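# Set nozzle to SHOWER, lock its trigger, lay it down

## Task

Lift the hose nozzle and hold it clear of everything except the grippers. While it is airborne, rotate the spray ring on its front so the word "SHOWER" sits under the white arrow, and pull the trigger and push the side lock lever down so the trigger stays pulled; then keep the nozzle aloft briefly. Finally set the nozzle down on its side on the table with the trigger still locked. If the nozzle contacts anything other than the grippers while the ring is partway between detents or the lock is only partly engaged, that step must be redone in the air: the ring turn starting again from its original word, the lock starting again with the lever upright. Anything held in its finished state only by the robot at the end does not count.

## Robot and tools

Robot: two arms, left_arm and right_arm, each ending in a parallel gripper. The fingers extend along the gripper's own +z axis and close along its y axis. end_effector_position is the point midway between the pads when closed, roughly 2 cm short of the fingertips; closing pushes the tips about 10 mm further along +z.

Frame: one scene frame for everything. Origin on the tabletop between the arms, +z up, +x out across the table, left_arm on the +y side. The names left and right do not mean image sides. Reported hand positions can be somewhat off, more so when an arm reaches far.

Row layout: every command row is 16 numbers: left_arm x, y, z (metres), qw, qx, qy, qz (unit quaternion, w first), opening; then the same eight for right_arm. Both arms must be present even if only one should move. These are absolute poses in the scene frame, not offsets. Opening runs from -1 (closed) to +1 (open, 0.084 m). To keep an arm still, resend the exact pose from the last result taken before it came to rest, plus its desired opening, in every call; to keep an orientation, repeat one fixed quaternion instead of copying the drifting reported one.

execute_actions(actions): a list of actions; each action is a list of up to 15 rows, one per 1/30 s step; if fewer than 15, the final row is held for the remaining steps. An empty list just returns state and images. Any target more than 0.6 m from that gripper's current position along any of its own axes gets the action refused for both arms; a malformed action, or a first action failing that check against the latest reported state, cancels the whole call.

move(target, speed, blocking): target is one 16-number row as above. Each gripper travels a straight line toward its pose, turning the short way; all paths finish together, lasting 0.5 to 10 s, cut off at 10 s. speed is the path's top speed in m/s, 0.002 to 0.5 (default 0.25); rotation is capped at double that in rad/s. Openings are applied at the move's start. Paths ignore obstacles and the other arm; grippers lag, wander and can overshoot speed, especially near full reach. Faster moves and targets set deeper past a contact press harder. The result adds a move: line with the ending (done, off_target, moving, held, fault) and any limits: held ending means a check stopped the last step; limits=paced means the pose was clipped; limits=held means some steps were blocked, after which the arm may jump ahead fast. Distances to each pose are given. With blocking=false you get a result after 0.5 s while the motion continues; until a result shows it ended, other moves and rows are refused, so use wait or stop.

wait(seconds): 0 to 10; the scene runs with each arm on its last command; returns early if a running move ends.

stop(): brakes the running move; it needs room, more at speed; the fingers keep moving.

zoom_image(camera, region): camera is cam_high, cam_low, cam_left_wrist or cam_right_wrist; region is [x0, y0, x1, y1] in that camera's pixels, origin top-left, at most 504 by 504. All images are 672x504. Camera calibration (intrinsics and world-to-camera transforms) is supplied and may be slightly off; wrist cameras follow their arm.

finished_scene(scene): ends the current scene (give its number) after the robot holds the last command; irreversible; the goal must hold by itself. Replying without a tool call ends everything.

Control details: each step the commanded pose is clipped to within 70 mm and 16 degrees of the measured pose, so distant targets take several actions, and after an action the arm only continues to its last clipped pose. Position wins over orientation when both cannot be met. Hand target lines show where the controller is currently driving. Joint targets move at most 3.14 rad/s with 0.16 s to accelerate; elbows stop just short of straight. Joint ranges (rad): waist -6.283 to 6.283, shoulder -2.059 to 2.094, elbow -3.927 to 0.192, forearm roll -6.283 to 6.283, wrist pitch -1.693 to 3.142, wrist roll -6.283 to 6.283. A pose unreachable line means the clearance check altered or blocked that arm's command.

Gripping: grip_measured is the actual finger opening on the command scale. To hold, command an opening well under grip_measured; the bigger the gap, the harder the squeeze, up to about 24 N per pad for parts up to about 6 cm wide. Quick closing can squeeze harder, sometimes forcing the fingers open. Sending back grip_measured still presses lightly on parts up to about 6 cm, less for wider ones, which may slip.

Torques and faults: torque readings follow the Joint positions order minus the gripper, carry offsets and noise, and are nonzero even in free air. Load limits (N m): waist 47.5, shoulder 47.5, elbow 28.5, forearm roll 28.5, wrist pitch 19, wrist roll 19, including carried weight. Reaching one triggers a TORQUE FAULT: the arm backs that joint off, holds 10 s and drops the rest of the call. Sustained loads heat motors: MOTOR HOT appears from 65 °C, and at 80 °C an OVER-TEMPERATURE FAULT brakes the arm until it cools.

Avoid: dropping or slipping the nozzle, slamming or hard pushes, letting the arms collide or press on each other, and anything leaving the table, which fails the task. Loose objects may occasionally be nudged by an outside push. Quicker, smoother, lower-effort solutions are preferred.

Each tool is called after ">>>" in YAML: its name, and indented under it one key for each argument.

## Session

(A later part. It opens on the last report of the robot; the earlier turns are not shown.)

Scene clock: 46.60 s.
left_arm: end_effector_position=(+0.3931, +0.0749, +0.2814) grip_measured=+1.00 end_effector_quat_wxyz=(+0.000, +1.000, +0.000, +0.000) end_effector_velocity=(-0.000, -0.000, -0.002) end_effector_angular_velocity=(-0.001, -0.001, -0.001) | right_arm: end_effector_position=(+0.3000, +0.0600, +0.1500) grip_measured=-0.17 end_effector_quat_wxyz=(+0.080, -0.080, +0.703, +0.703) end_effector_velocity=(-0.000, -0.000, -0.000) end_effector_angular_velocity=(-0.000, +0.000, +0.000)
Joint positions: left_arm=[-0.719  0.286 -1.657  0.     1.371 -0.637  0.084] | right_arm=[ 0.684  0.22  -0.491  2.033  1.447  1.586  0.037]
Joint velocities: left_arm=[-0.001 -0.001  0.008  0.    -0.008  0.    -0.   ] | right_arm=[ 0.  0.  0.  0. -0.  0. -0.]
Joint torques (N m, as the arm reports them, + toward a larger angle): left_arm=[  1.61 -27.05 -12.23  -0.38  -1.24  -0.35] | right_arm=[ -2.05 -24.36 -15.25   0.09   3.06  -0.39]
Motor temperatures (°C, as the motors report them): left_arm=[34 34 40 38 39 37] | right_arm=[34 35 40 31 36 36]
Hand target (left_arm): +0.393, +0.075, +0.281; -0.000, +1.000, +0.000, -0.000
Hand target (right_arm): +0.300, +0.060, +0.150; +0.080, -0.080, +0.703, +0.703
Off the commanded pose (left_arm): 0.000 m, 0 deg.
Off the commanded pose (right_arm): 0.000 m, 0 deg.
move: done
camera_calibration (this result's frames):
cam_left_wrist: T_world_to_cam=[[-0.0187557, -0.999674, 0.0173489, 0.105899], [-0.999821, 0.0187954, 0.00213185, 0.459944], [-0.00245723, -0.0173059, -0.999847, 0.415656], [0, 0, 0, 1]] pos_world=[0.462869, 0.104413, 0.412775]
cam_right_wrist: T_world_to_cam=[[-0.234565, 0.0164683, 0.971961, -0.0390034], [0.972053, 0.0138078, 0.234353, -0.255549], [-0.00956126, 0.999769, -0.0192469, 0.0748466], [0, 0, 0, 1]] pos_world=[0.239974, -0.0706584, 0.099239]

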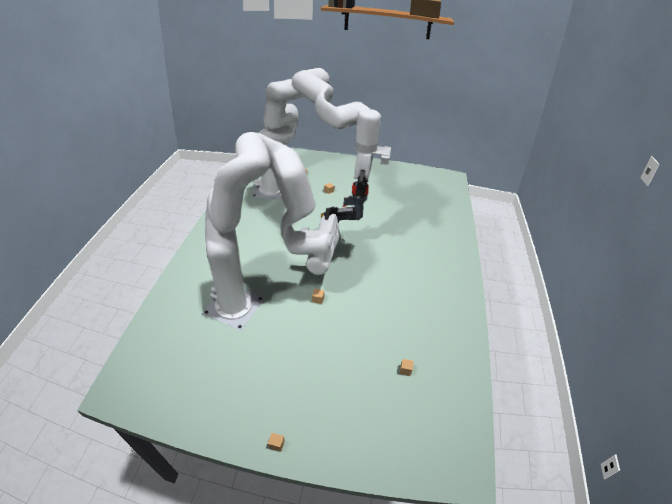

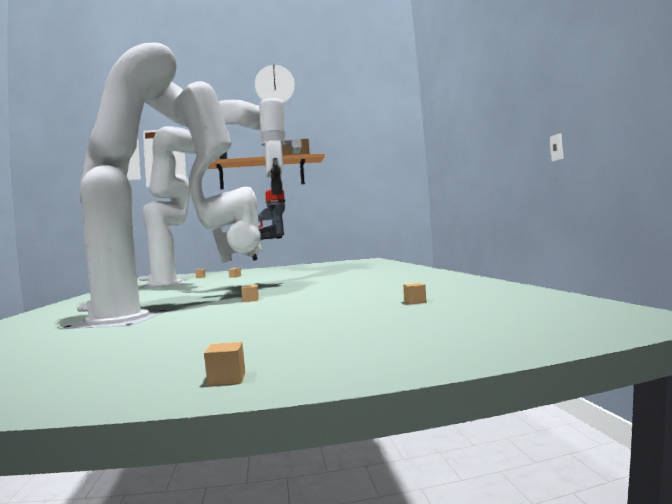

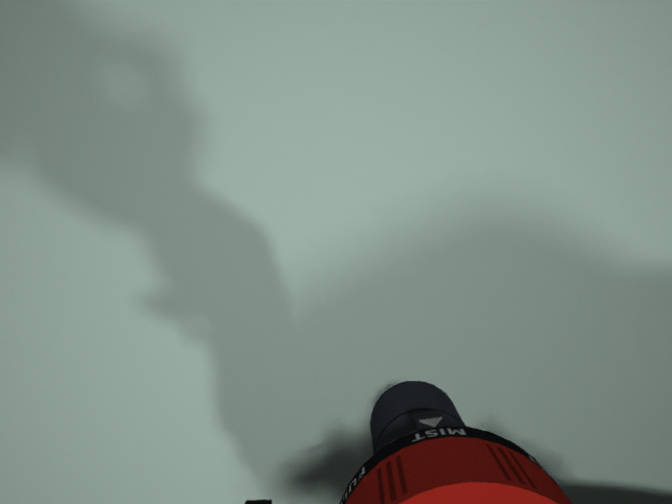

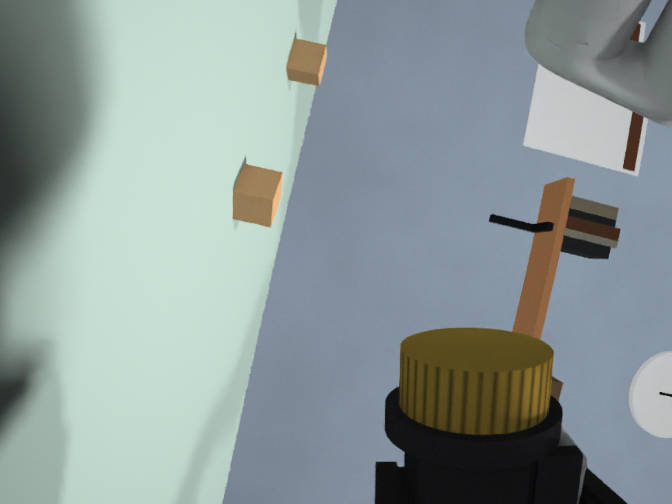

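>>> move:
  target: [0.390,0.075,0.272,0,1,0,0,1,0.30,0.06,0.15,0.08,-0.08,0.7026,0.7026,-1]
  speed: 0.03

>>> move:
  target: [0.390,0.075,0.272,0,1,0,0,0,0.30,0.06,0.15,0.08,-0.08,0.7026,0.7026,-1]

>>> move:
  target: [0.390,0.075,0.272,0,0.623,0.782,0,0,0.30,0.06,0.15,0.08,-0.08,0.7026,0.7026,-1]
  speed: 0.2

>>> move:
  target: [0.390,0.075,0.272,0,0.623,0.782,0,1,0.30,0.06,0.15,0.08,-0.08,0.7026,0.7026,-1]

>>> move:
  target: [0.390,0.075,0.34,0,1,0,0,1,0.30,0.06,0.15,0.08,-0.08,0.7026,0.7026,-1]
  speed: 0.4

Scene clock: 48.63 s.
left_arm: end_effector_position=(+0.3901, +0.0750, +0.2722) grip_measured=+1.00 end_effector_quat_wxyz=(-0.000, +1.000, -0.000, -0.000) end_effector_velocity=(+0.000, -0.000, -0.001) end_effector_angular_velocity=(-0.003, -0.003, +0.001) | right_arm: end_effector_position=(+0.3000, +0.0600, +0.1500) grip_measured=-0.17 end_effector_quat_wxyz=(+0.080, -0.080, +0.703, +0.703) end_effector_velocity=(+0.000, +0.000, +0.000) end_effector_angular_velocity=(+0.001, -0.001, -0.000)
Joint positions: left_arm=[-0.722  0.277 -1.618 -0.     1.342 -0.64   0.084] | right_arm=[ 0.684  0.22  -0.491  2.033  1.447  1.586  0.037]
Joint velocities: left_arm=[ 0.    -0.004  0.009 -0.    -0.009 -0.001 -0.   ] | right_arm=[ 0.    -0.001  0.     0.     0.    -0.    -0.   ]
Joint torques (N m, as the arm reports them, + toward a larger angle): left_arm=[  1.4  -26.89 -12.19  -0.5   -1.21  -0.39] | right_arm=[ -2.51 -24.74 -15.41   0.31   2.84  -0.33]
Motor temperatures (°C, as the motors report them): left_arm=[34 34 40 38 39 37] | right_arm=[34 35 40 31 36 36]
Hand target (left_arm): +0.390, +0.075, +0.272; +0.000, +1.000, +0.000, -0.000
Hand target (right_arm): +0.300, +0.060, +0.150; +0.080, -0.080, +0.703, +0.703
Off the commanded pose (left_arm): 0.000 m, 0 deg.
Off the commanded pose (right_arm): 0.000 m, 0 deg.
move: done
camera_calibration (this result's frames):
cam_left_wrist: T_world_to_cam=[[-0.0187714, -0.999676, 0.017211, 0.106101], [-0.99982, 0.0188147, 0.00235857, 0.456901], [-0.00268163, -0.0171637, -0.999849, 0.406579], [0, 0, 0, 1]] pos_world=[0.459901, 0.104448, 0.403614]
cam_right_wrist: T_world_to_cam=[[-0.234565, 0.0164684, 0.971961, -0.0390034], [0.972054, 0.0138074, 0.234353, -0.255549], [-0.0095608, 0.999769, -0.0192469, 0.0748464], [0, 0, 0, 1]] pos_world=[0.239974, -0.0706584, 0.099239]

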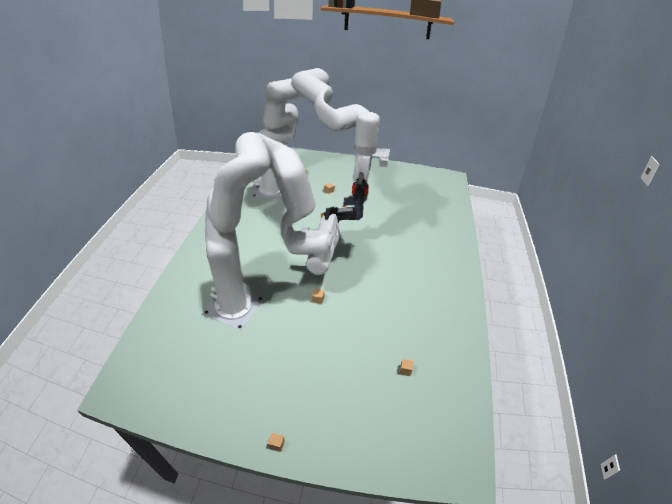

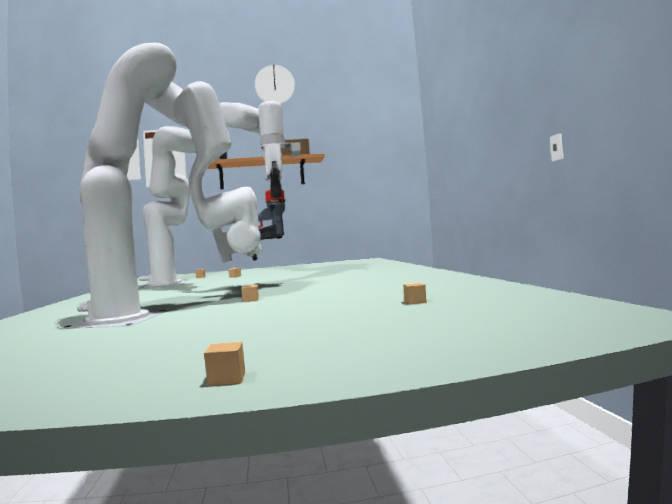

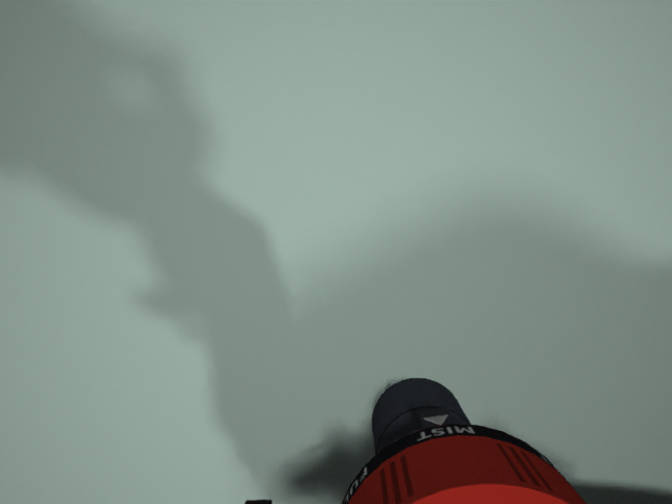

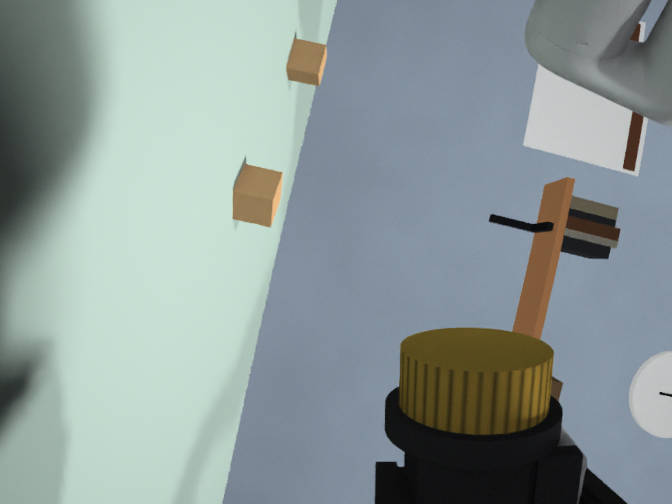

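Scene clock: 49.33 s.
left_arm: end_effector_position=(+0.3901, +0.0750, +0.2722) grip_measured=+0.32 end_effector_quat_wxyz=(+0.000, +1.000, +0.000, +0.000) end_effector_velocity=(+0.000, +0.000, -0.000) end_effector_angular_velocity=(-0.000, -0.000, +0.001) | right_arm: end_effector_position=(+0.2999, +0.0599, +0.1498) grip_measured=-0.17 end_effector_quat_wxyz=(+0.080, -0.080, +0.703, +0.702) end_effector_velocity=(-0.000, -0.000, -0.000) end_effector_angular_velocity=(+0.000, +0.000, +0.000)
Joint positions: left_arm=[-0.722  0.276 -1.617  0.     1.341 -0.64   0.058] | right_arm=[ 0.684  0.22  -0.49   2.033  1.447  1.586  0.037]
Joint velocities: left_arm=[ 0.001  0.     0.    -0.    -0.001 -0.    -0.   ] | right_arm=[ 0.    -0.     0.001  0.     0.     0.     0.   ]
Joint torques (N m, as the arm reports them, + toward a larger angle): left_arm=[  1.08 -25.63 -11.85  -0.66  -1.32  -0.44] | right_arm=[ -1.71 -24.82 -16.81  -0.03   3.31  -0.64]
Motor temperatures (°C, as the motors report them): left_arm=[34 34 40 38 39 37] | right_arm=[34 35 40 31 36 36]
Hand target (left_arm): +0.390, +0.075, +0.272; -0.000, +1.000, +0.000, -0.000
Hand target (right_arm): +0.300, +0.060, +0.150; +0.080, -0.080, +0.703, +0.703
Off the commanded pose (left_arm): 0.000 m, 0 deg.
Off the commanded pose (right_arm): 0.000 m, 0 deg.
move: done
camera_calibration (this result's frames):
cam_left_wrist: T_world_to_cam=[[-0.0186765, -0.999673, 0.0174474, 0.106036], [-0.999823, 0.0187117, 0.00185841, 0.457069], [-0.00218427, -0.0174096, -0.999846, 0.406389], [0, 0, 0, 1]] pos_world=[0.459856, 0.104524, 0.403627]
cam_right_wrist: T_world_to_cam=[[-0.234104, 0.0169512, 0.972064, -0.0389807], [0.972165, 0.0138778, 0.233886, -0.255359], [-0.00952548, 0.99976, -0.0197282, 0.0749919], [0, 0, 0, 1]] pos_world=[0.23984, -0.0707694, 0.0990962]

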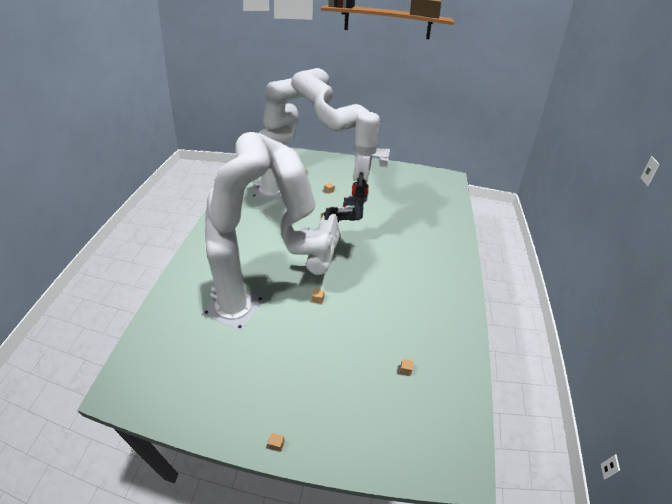

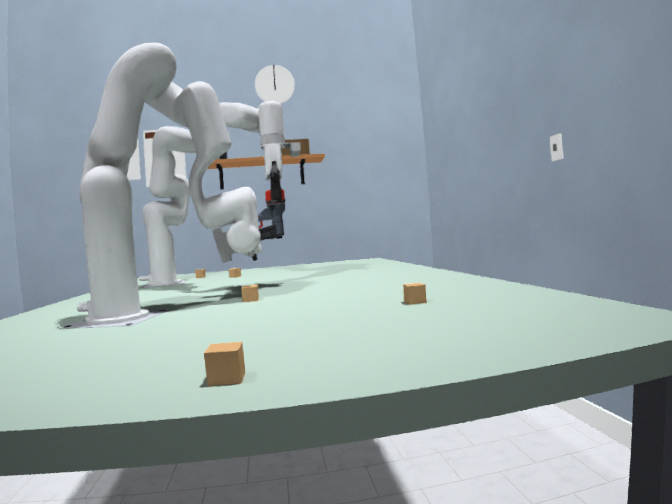

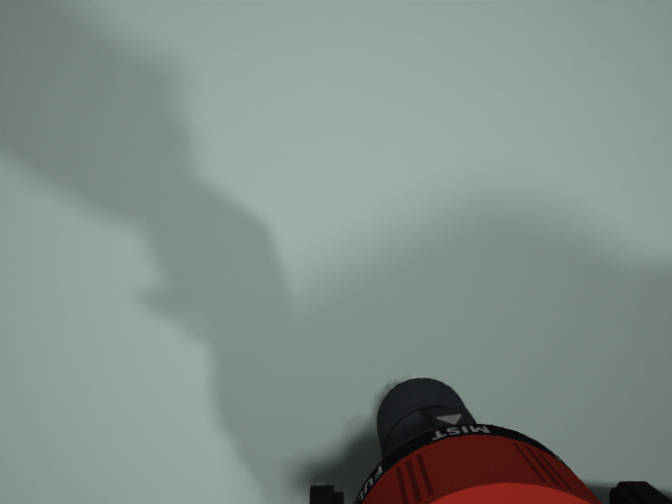

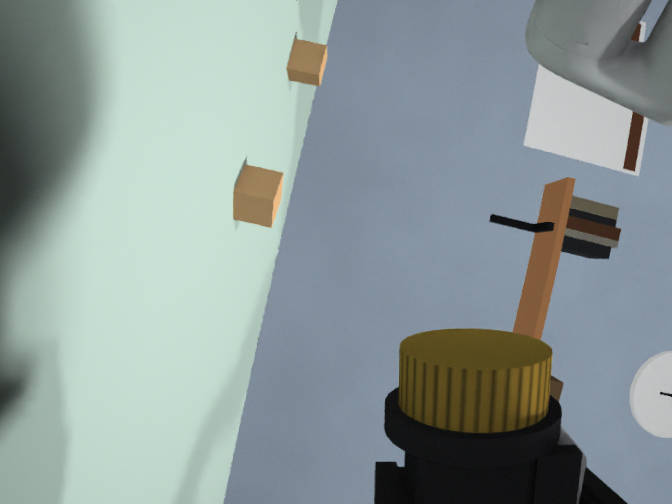

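Scene clock: 54.33 s.
left_arm: end_effector_position=(+0.3898, +0.0749, +0.2719) grip_measured=+0.32 end_effector_quat_wxyz=(-0.000, +0.624, +0.782, -0.000) end_effector_velocity=(+0.000, +0.000, -0.000) end_effector_angular_velocity=(+0.001, -0.001, +0.013) | right_arm: end_effector_position=(+0.3002, +0.0600, +0.1501) grip_measured=-0.16 end_effector_quat_wxyz=(+0.080, -0.080, +0.702, +0.703) end_effector_velocity=(-0.001, -0.000, -0.001) end_effector_angular_velocity=(-0.001, +0.002, +0.000)
Joint positions: left_arm=[-0.722  0.276 -1.617 -0.     1.341 -2.435  0.058] | right_arm=[ 0.684  0.219 -0.491  2.033  1.447  1.586  0.037]
Joint velocities: left_arm=[ 0.001  0.    -0.     0.001  0.    -0.013 -0.   ] | right_arm=[ 0.     0.     0.002 -0.    -0.     0.    -0.   ]
Joint torques (N m, as the arm reports them, + toward a larger angle): left_arm=[  3.4  -25.22 -13.     0.75  -3.54  -0.6 ] | right_arm=[  1.46 -25.77 -13.3   -2.63   4.3   -1.17]
Motor temperatures (°C, as the motors report them): left_arm=[34 35 40 38 39 37] | right_arm=[34 35 40 31 36 36]
Hand target (left_arm): +0.390, +0.075, +0.272; +0.000, +0.623, +0.782, -0.000
Hand target (right_arm): +0.300, +0.060, +0.150; +0.080, -0.080, +0.703, +0.703
Off the commanded pose (left_arm): 0.000 m, 0 deg.
Off the commanded pose (right_arm): 0.000 m, 0 deg.
move: done
camera_calibration (this result's frames):
cam_left_wrist: T_world_to_cam=[[0.978881, 0.203746, 0.0167131, -0.372907], [0.203739, -0.979023, 0.00211291, 0.062312], [0.016793, 0.00133682, -0.999858, 0.397242], [0, 0, 0, 1]] pos_world=[0.345666, 0.136452, 0.403286]
cam_right_wrist: T_world_to_cam=[[-0.234849, 0.0162888, 0.971895, -0.0389883], [0.971987, 0.0135623, 0.234644, -0.255743], [-0.00935909, 0.999775, -0.0190176, 0.0747254], [0, 0, 0, 1]] pos_world=[0.240121, -0.0706051, 0.0993222]

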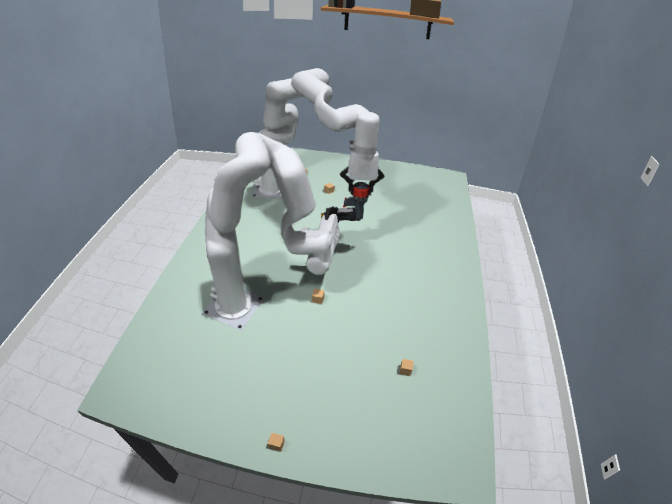

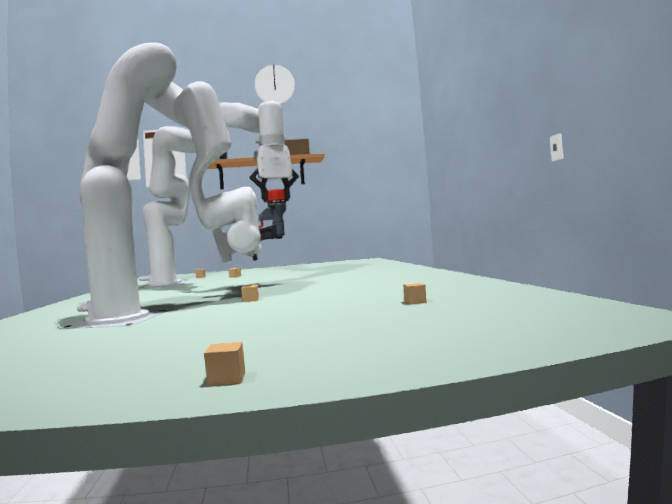

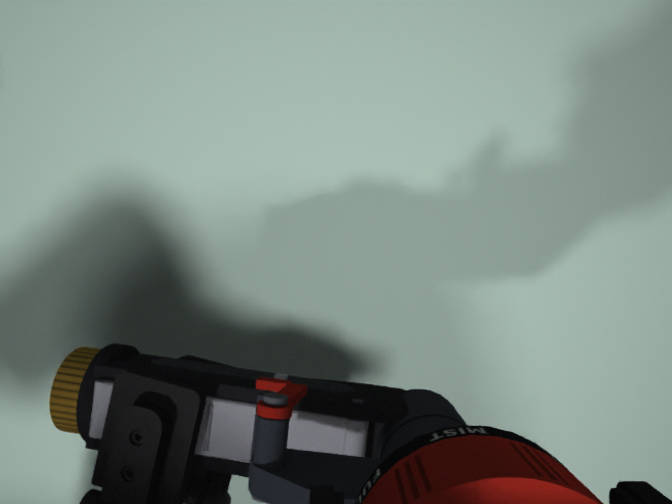

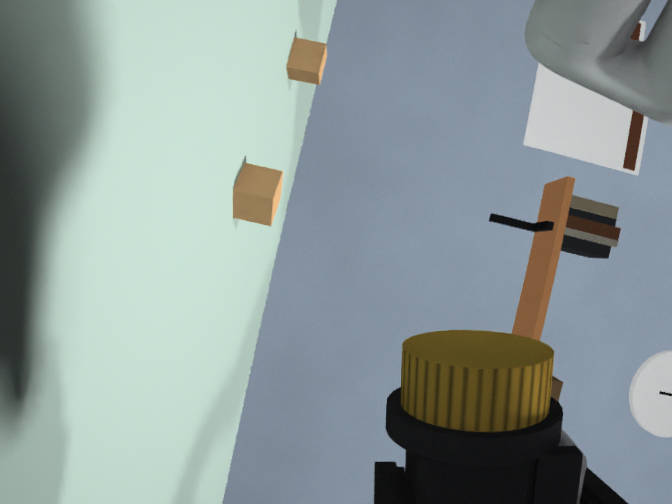

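Scene clock: 55.03 s.
left_arm: end_effector_position=(+0.3900, +0.0750, +0.2720) grip_measured=+1.00 end_effector_quat_wxyz=(+0.000, +0.623, +0.782, +0.000) end_effector_velocity=(-0.000, -0.000, +0.000) end_effector_angular_velocity=(+0.000, +0.000, +0.000) | right_arm: end_effector_position=(+0.3000, +0.0600, +0.1500) grip_measured=-0.17 end_effector_quat_wxyz=(+0.080, -0.080, +0.703, +0.703) end_effector_velocity=(+0.001, +0.000, +0.001) end_effector_angular_velocity=(+0.001, -0.003, -0.001)
Joint positions: left_arm=[-0.722  0.276 -1.617  0.     1.341 -2.436  0.084] | right_arm=[ 0.684  0.219 -0.491  2.033  1.447  1.586  0.037]
Joint velocities: left_arm=[-0.    -0.    -0.     0.     0.001 -0.001  0.   ] | right_arm=[-0.001 -0.    -0.003  0.    -0.     0.    -0.   ]
Joint torques (N m, as the arm reports them, + toward a larger angle): left_arm=[  1.75 -26.73 -12.16  -0.37  -1.17  -0.36] | right_arm=[ -2.79 -24.55 -14.93   0.15   2.83  -0.38]
Motor temperatures (°C, as the motors report them): left_arm=[34 35 40 38 39 37] | right_arm=[34 35 40 31 36 36]
Hand target (left_arm): +0.390, +0.075, +0.272; -0.000, +0.623, +0.782, +0.000
Hand target (right_arm): +0.300, +0.060, +0.150; +0.080, -0.080, +0.703, +0.703
Off the commanded pose (left_arm): 0.000 m, 0 deg.
Off the commanded pose (right_arm): 0.000 m, 0 deg.
move: done
camera_calibration (this result's frames):
cam_left_wrist: T_world_to_cam=[[0.978587, 0.205107, 0.017294, -0.373278], [0.205098, -0.978739, 0.00230807, 0.0617304], [0.0173997, 0.00128831, -0.999848, 0.397126], [0, 0, 0, 1]] pos_world=[0.345715, 0.136468, 0.403378]
cam_right_wrist: T_world_to_cam=[[-0.234599, 0.0164062, 0.971954, -0.0390109], [0.972044, 0.0139276, 0.234386, -0.255516], [-0.00969165, 0.999768, -0.0192149, 0.0748591], [0, 0, 0, 1]] pos_world=[0.239946, -0.070643, 0.0992445]

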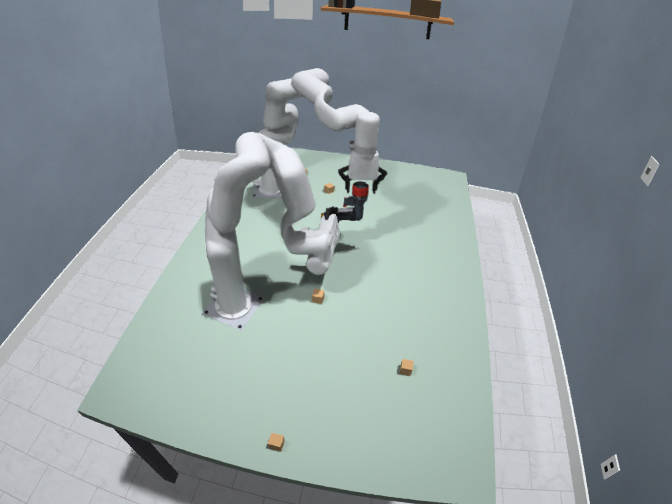

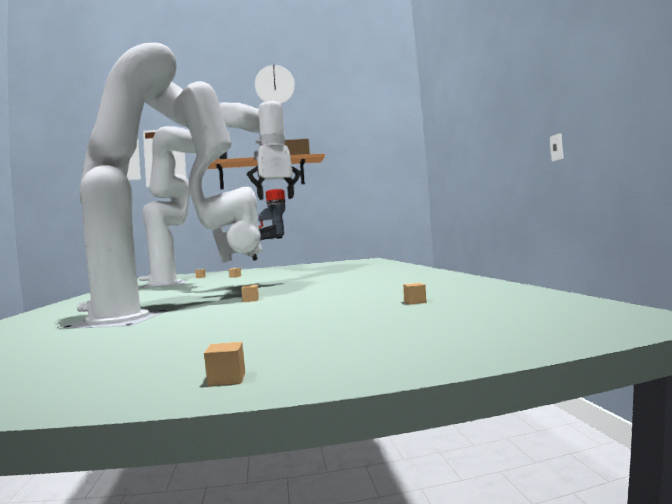

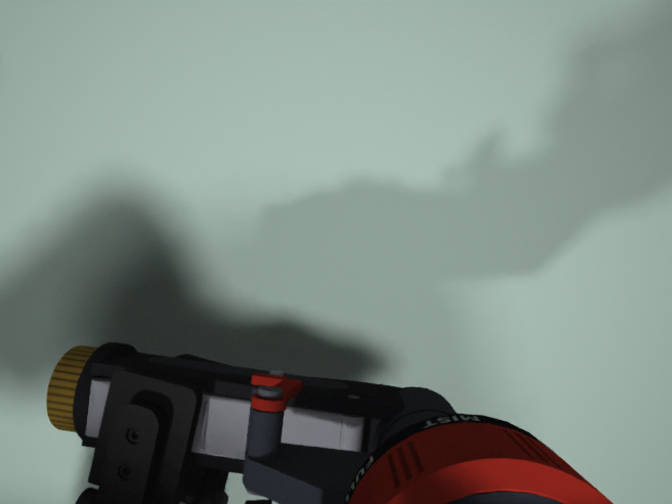

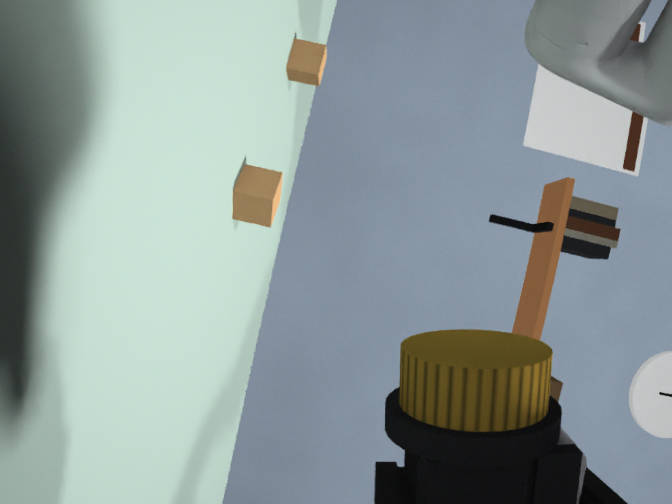

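Scene clock: 57.93 s.
left_arm: end_effector_position=(+0.3899, +0.0751, +0.3399) grip_measured=+1.00 end_effector_quat_wxyz=(-0.000, +1.000, +0.000, +0.000) end_effector_velocity=(-0.000, -0.000, +0.001) end_effector_angular_velocity=(-0.000, +0.002, -0.011) | right_arm: end_effector_position=(+0.3000, +0.0600, +0.1500) grip_measured=-0.17 end_effector_quat_wxyz=(+0.080, -0.080, +0.703, +0.703) end_effector_velocity=(+0.001, +0.001, +0.001) end_effector_angular_velocity=(+0.002, -0.004, -0.000)
Joint positions: left_arm=[-0.722  0.302 -1.847  0.     1.545 -0.641  0.084] | right_arm=[ 0.684  0.22  -0.491  2.033  1.447  1.586  0.037]
Joint velocities: left_arm=[-0.     0.003 -0.006 -0.001  0.005  0.011  0.   ] | right_arm=[ 0.    -0.    -0.004  0.     0.    -0.    -0.   ]
Joint torques (N m, as the arm reports them, + toward a larger angle): left_arm=[  1.62 -27.2  -12.06  -0.38  -1.24  -0.45] | right_arm=[ -2.23 -24.49 -15.07   0.3    2.86  -0.33]
Motor temperatures (°C, as the motors report them): left_arm=[34 35 41 38 39 37] | right_arm=[34 35 39 31 36 36]
Hand target (left_arm): +0.390, +0.075, +0.340; +0.000, +1.000, -0.000, +0.000
Hand target (right_arm): +0.300, +0.060, +0.150; +0.080, -0.080, +0.703, +0.703
Off the commanded pose (left_arm): 0.000 m, 0 deg.
Off the commanded pose (right_arm): 0.000 m, 0 deg.
move: done
camera_calibration (this result's frames):
cam_left_wrist: T_world_to_cam=[[-0.0177907, -0.999693, 0.01722, 0.104621], [-0.999839, 0.0178293, 0.00209116, 0.456728], [-0.00239754, -0.01718, -0.99985, 0.474156], [0, 0, 0, 1]] pos_world=[0.459653, 0.104591, 0.471328]
cam_right_wrist: T_world_to_cam=[[-0.234565, 0.0164687, 0.971961, -0.0390034], [0.972053, 0.0138079, 0.234353, -0.255549], [-0.00956127, 0.999769, -0.0192473, 0.0748464], [0, 0, 0, 1]] pos_world=[0.239974, -0.0706582, 0.0992391]

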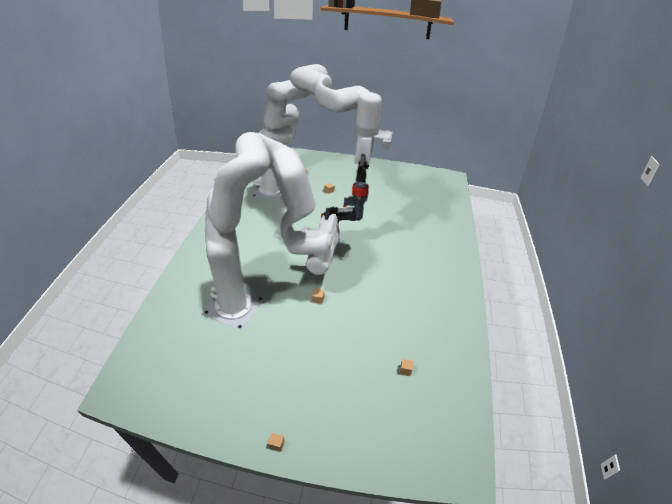

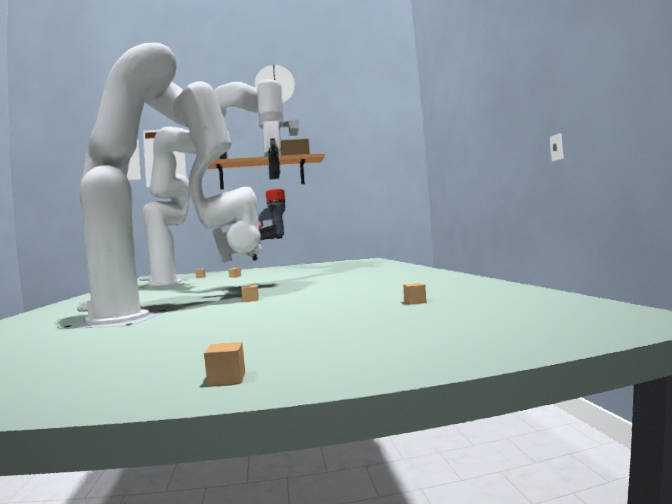

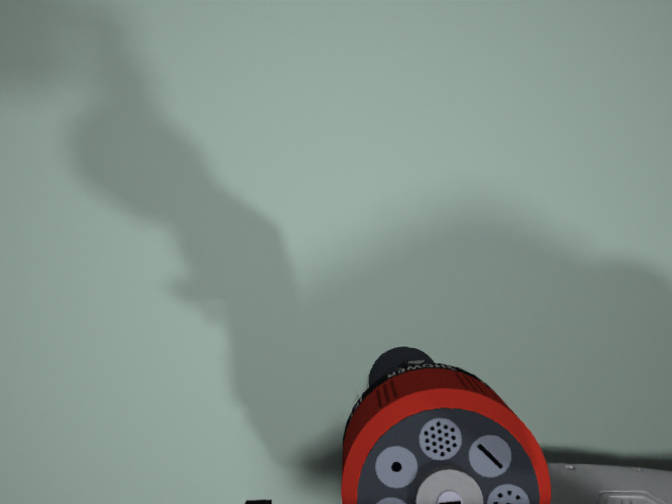

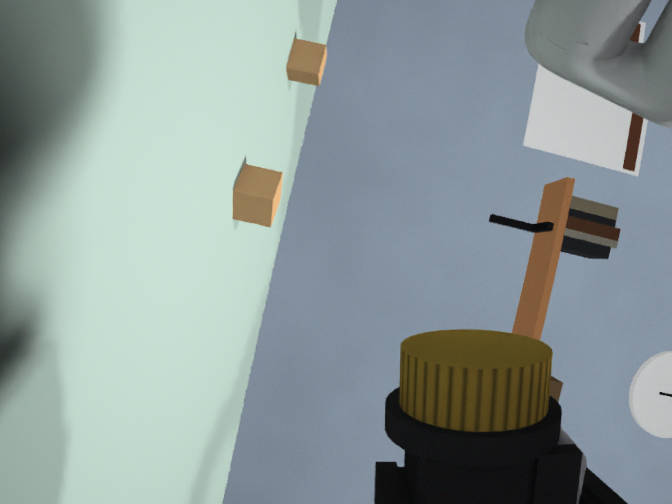

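>>> move:
  target: [0.30,0.30,0.40,0,1,0,0,1,0.42,-0.10,0.10,0,-0.113,0.9936,0,-1]

>>> move:
  target: [0.30,0.30,0.40,0,1,0,0,1,0.42,-0.10,0.05,0,-0.113,0.9936,0,-1]
  speed: 0.04

>>> zoom_image:
  camera: "cam_low"
  region: [240,220,380,310]

Scene clock: 62.87 s.
left_arm: end_effector_position=(+0.3002, +0.3001, +0.3994) grip_measured=+1.00 end_effector_quat_wxyz=(-0.001, +1.000, -0.000, +0.000) end_effector_velocity=(-0.001, +0.001, +0.001) end_effector_angular_velocity=(-0.000, -0.001, -0.001) | right_arm: end_effector_position=(+0.4207, -0.0996, +0.1002) grip_measured=-0.17 end_effector_quat_wxyz=(-0.001, -0.114, +0.993, +0.001) end_effector_velocity=(-0.000, -0.000, -0.000) end_effector_angular_velocity=(-0.015, +0.004, -0.001)
Joint positions: left_arm=[-0.375 -0.329 -1.3    0.002  1.629 -0.292  0.084] | right_arm=[ 0.723  0.087 -0.85   0.004  0.763  3.427  0.037]
Joint velocities: left_arm=[ 0.001 -0.002  0.001 -0.     0.001  0.002 -0.   ] | right_arm=[ 0.004  0.006 -0.009 -0.016  0.013  0.016 -0.   ]
Joint torques (N m, as the arm reports them, + toward a larger angle): left_arm=[  1.57 -13.76 -11.8   -0.43  -1.25  -0.41] | right_arm=[ -2.5  -28.4  -23.57  -0.66  -2.57   0.2 ]
Motor temperatures (°C, as the motors report them): left_arm=[34 35 41 38 39 37] | right_arm=[34 35 40 31 36 36]
Hand target (left_arm): +0.300, +0.300, +0.399; -0.001, +1.000, -0.000, +0.000
Hand target (right_arm): +0.421, -0.100, +0.100; -0.001, -0.114, +0.993, +0.000
Off the commanded pose (left_arm): 0.001 m, 0 deg.
Off the commanded pose (right_arm): 0.001 m, 0 deg.
move: done
camera_calibration (this result's frames):
cam_left_wrist: T_world_to_cam=[[-0.0189023, -0.999698, 0.0156765, 0.32792], [-0.999819, 0.0189314, 0.00170789, 0.362726], [-0.00200416, -0.0156414, -0.999876, 0.536687], [0, 0, 0, 1]] pos_world=[0.369934, 0.329349, 0.53086]
cam_right_wrist: T_world_to_cam=[[-0.236631, 0.971496, -0.0141672, 0.235083], [0.971535, 0.236422, -0.0149778, -0.311592], [-0.0112015, -0.0173081, -0.999787, 0.232223], [0, 0, 0, 1]] pos_world=[0.360952, -0.150695, 0.230837]

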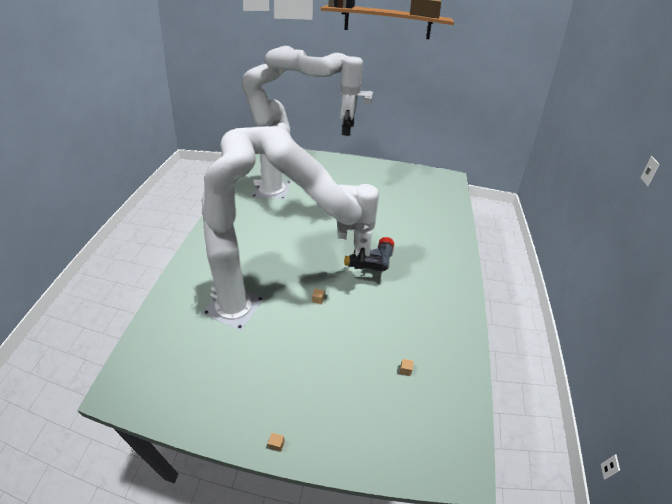

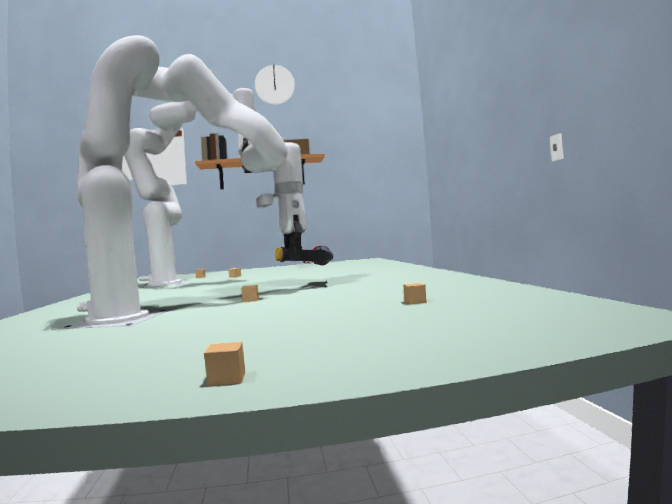

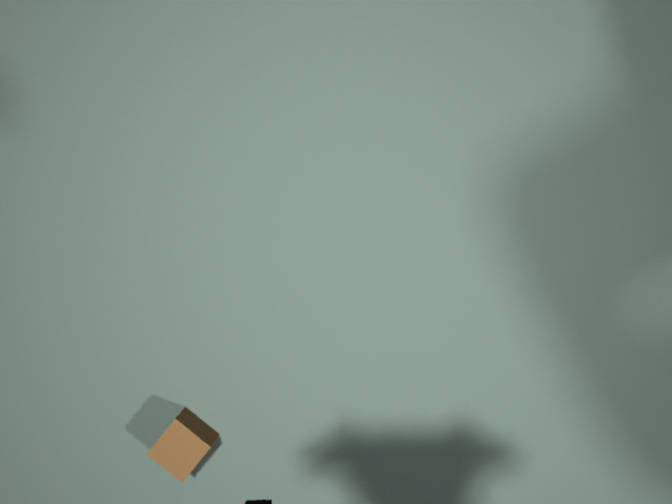

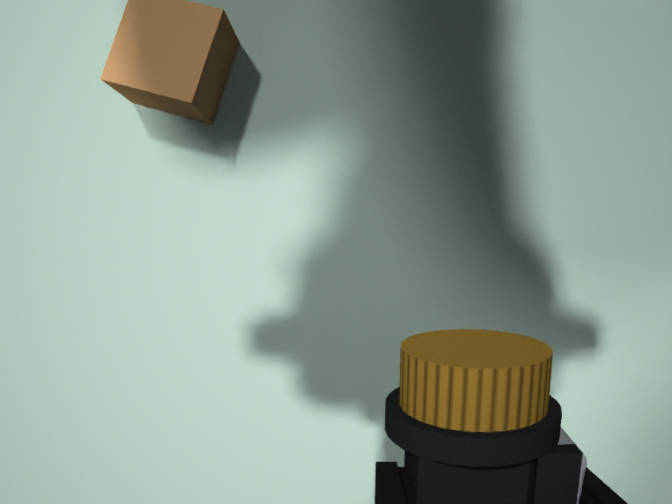

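Scene clock: 64.50 s.
left_arm: end_effector_position=(+0.3000, +0.3000, +0.4000) grip_measured=+1.00 end_effector_quat_wxyz=(-0.000, +1.000, +0.000, +0.000) end_effector_velocity=(+0.000, +0.001, +0.000) end_effector_angular_velocity=(-0.000, -0.000, +0.002) | right_arm: end_effector_position=(+0.4201, -0.0999, +0.0504) grip_measured=-0.17 end_effector_quat_wxyz=(+0.000, -0.113, +0.994, +0.000) end_effector_velocity=(+0.000, +0.000, -0.002) end_effector_angular_velocity=(+0.000, -0.001, +0.000)
Joint positions: left_arm=[-0.374 -0.329 -1.302  0.     1.631 -0.292  0.084] | right_arm=[ 0.724  0.196 -0.815  0.     0.619  3.432  0.037]
Joint velocities: left_arm=[ 0.002  0.    -0.    -0.    -0.     0.     0.   ] | right_arm=[ 0.     0.006  0.001 -0.    -0.008  0.     0.   ]
Joint torques (N m, as the arm reports them, + toward a larger angle): left_arm=[  1.64 -13.8  -11.9   -0.41  -1.23  -0.34] | right_arm=[ -1.97 -30.21 -21.53  -0.28  -2.43  -0.15]
Motor temperatures (°C, as the motors report them): left_arm=[34 35 41 38 39 37] | right_arm=[34 35 40 31 36 36]
Hand target (left_arm): +0.300, +0.300, +0.400; -0.000, +1.000, +0.000, +0.000
Hand target (right_arm): +0.420, -0.100, +0.050; -0.000, -0.113, +0.994, +0.000
Off the commanded pose (left_arm): 0.000 m, 0 deg.
Off the commanded pose (right_arm): 0.000 m, 0 deg.
move: done
camera_calibration (this result's frames):
cam_left_wrist: T_world_to_cam=[[-0.0187663, -0.999675, 0.0172345, 0.327136], [-0.999821, 0.0188083, 0.00227492, 0.362329], [-0.00259834, -0.0171887, -0.999849, 0.537925], [0, 0, 0, 1]] pos_world=[0.369801, 0.329461, 0.531382]
cam_right_wrist: T_world_to_cam=[[-0.234334, 0.972019, -0.0163582, 0.233805], [0.972111, 0.234128, -0.0135662, -0.312299], [-0.00935665, -0.019081, -0.999774, 0.181504], [0, 0, 0, 1]] pos_world=[0.360076, -0.150682, 0.181051]

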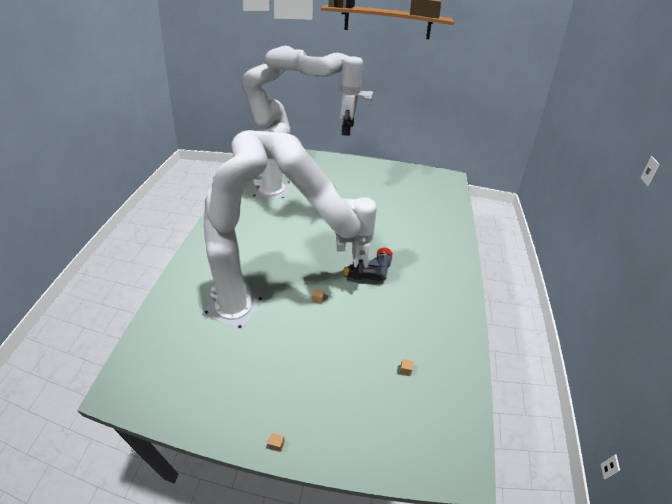

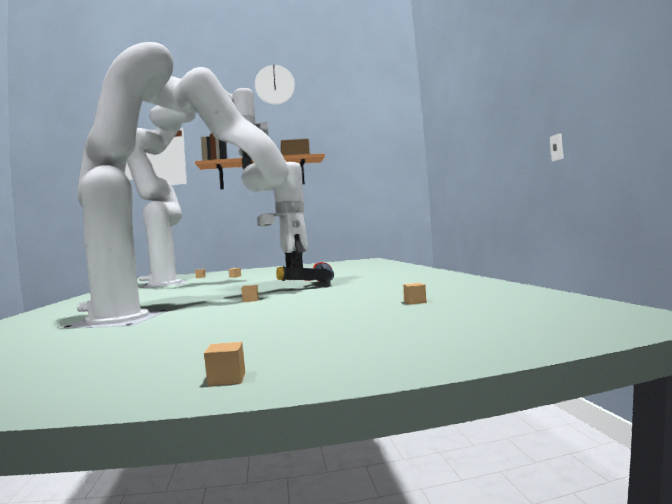

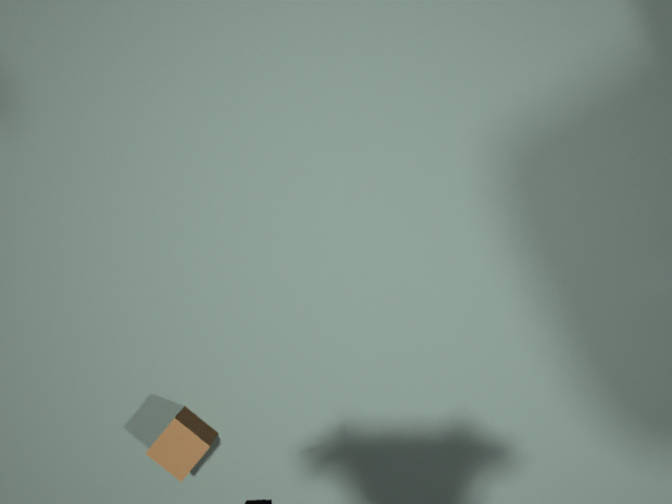

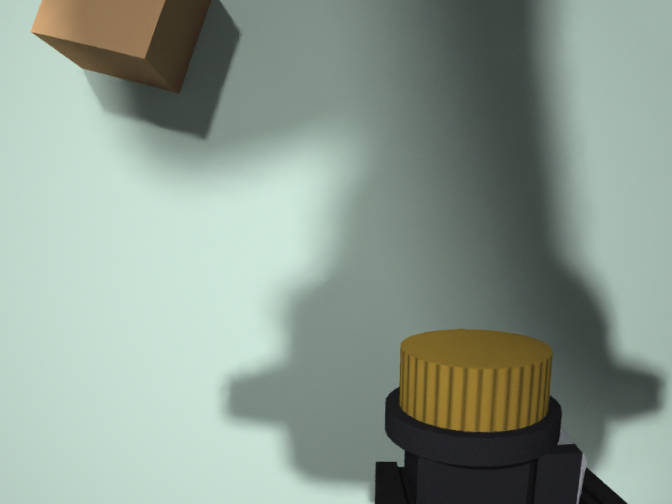

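Region (240, 220, 380, 310) of cam_low's 672x504 image, scaled by 3.600, with more detail than that image has; it fills the top 324 rows of this view, and the rest is white.

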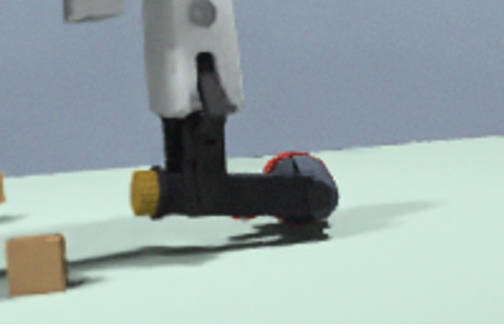

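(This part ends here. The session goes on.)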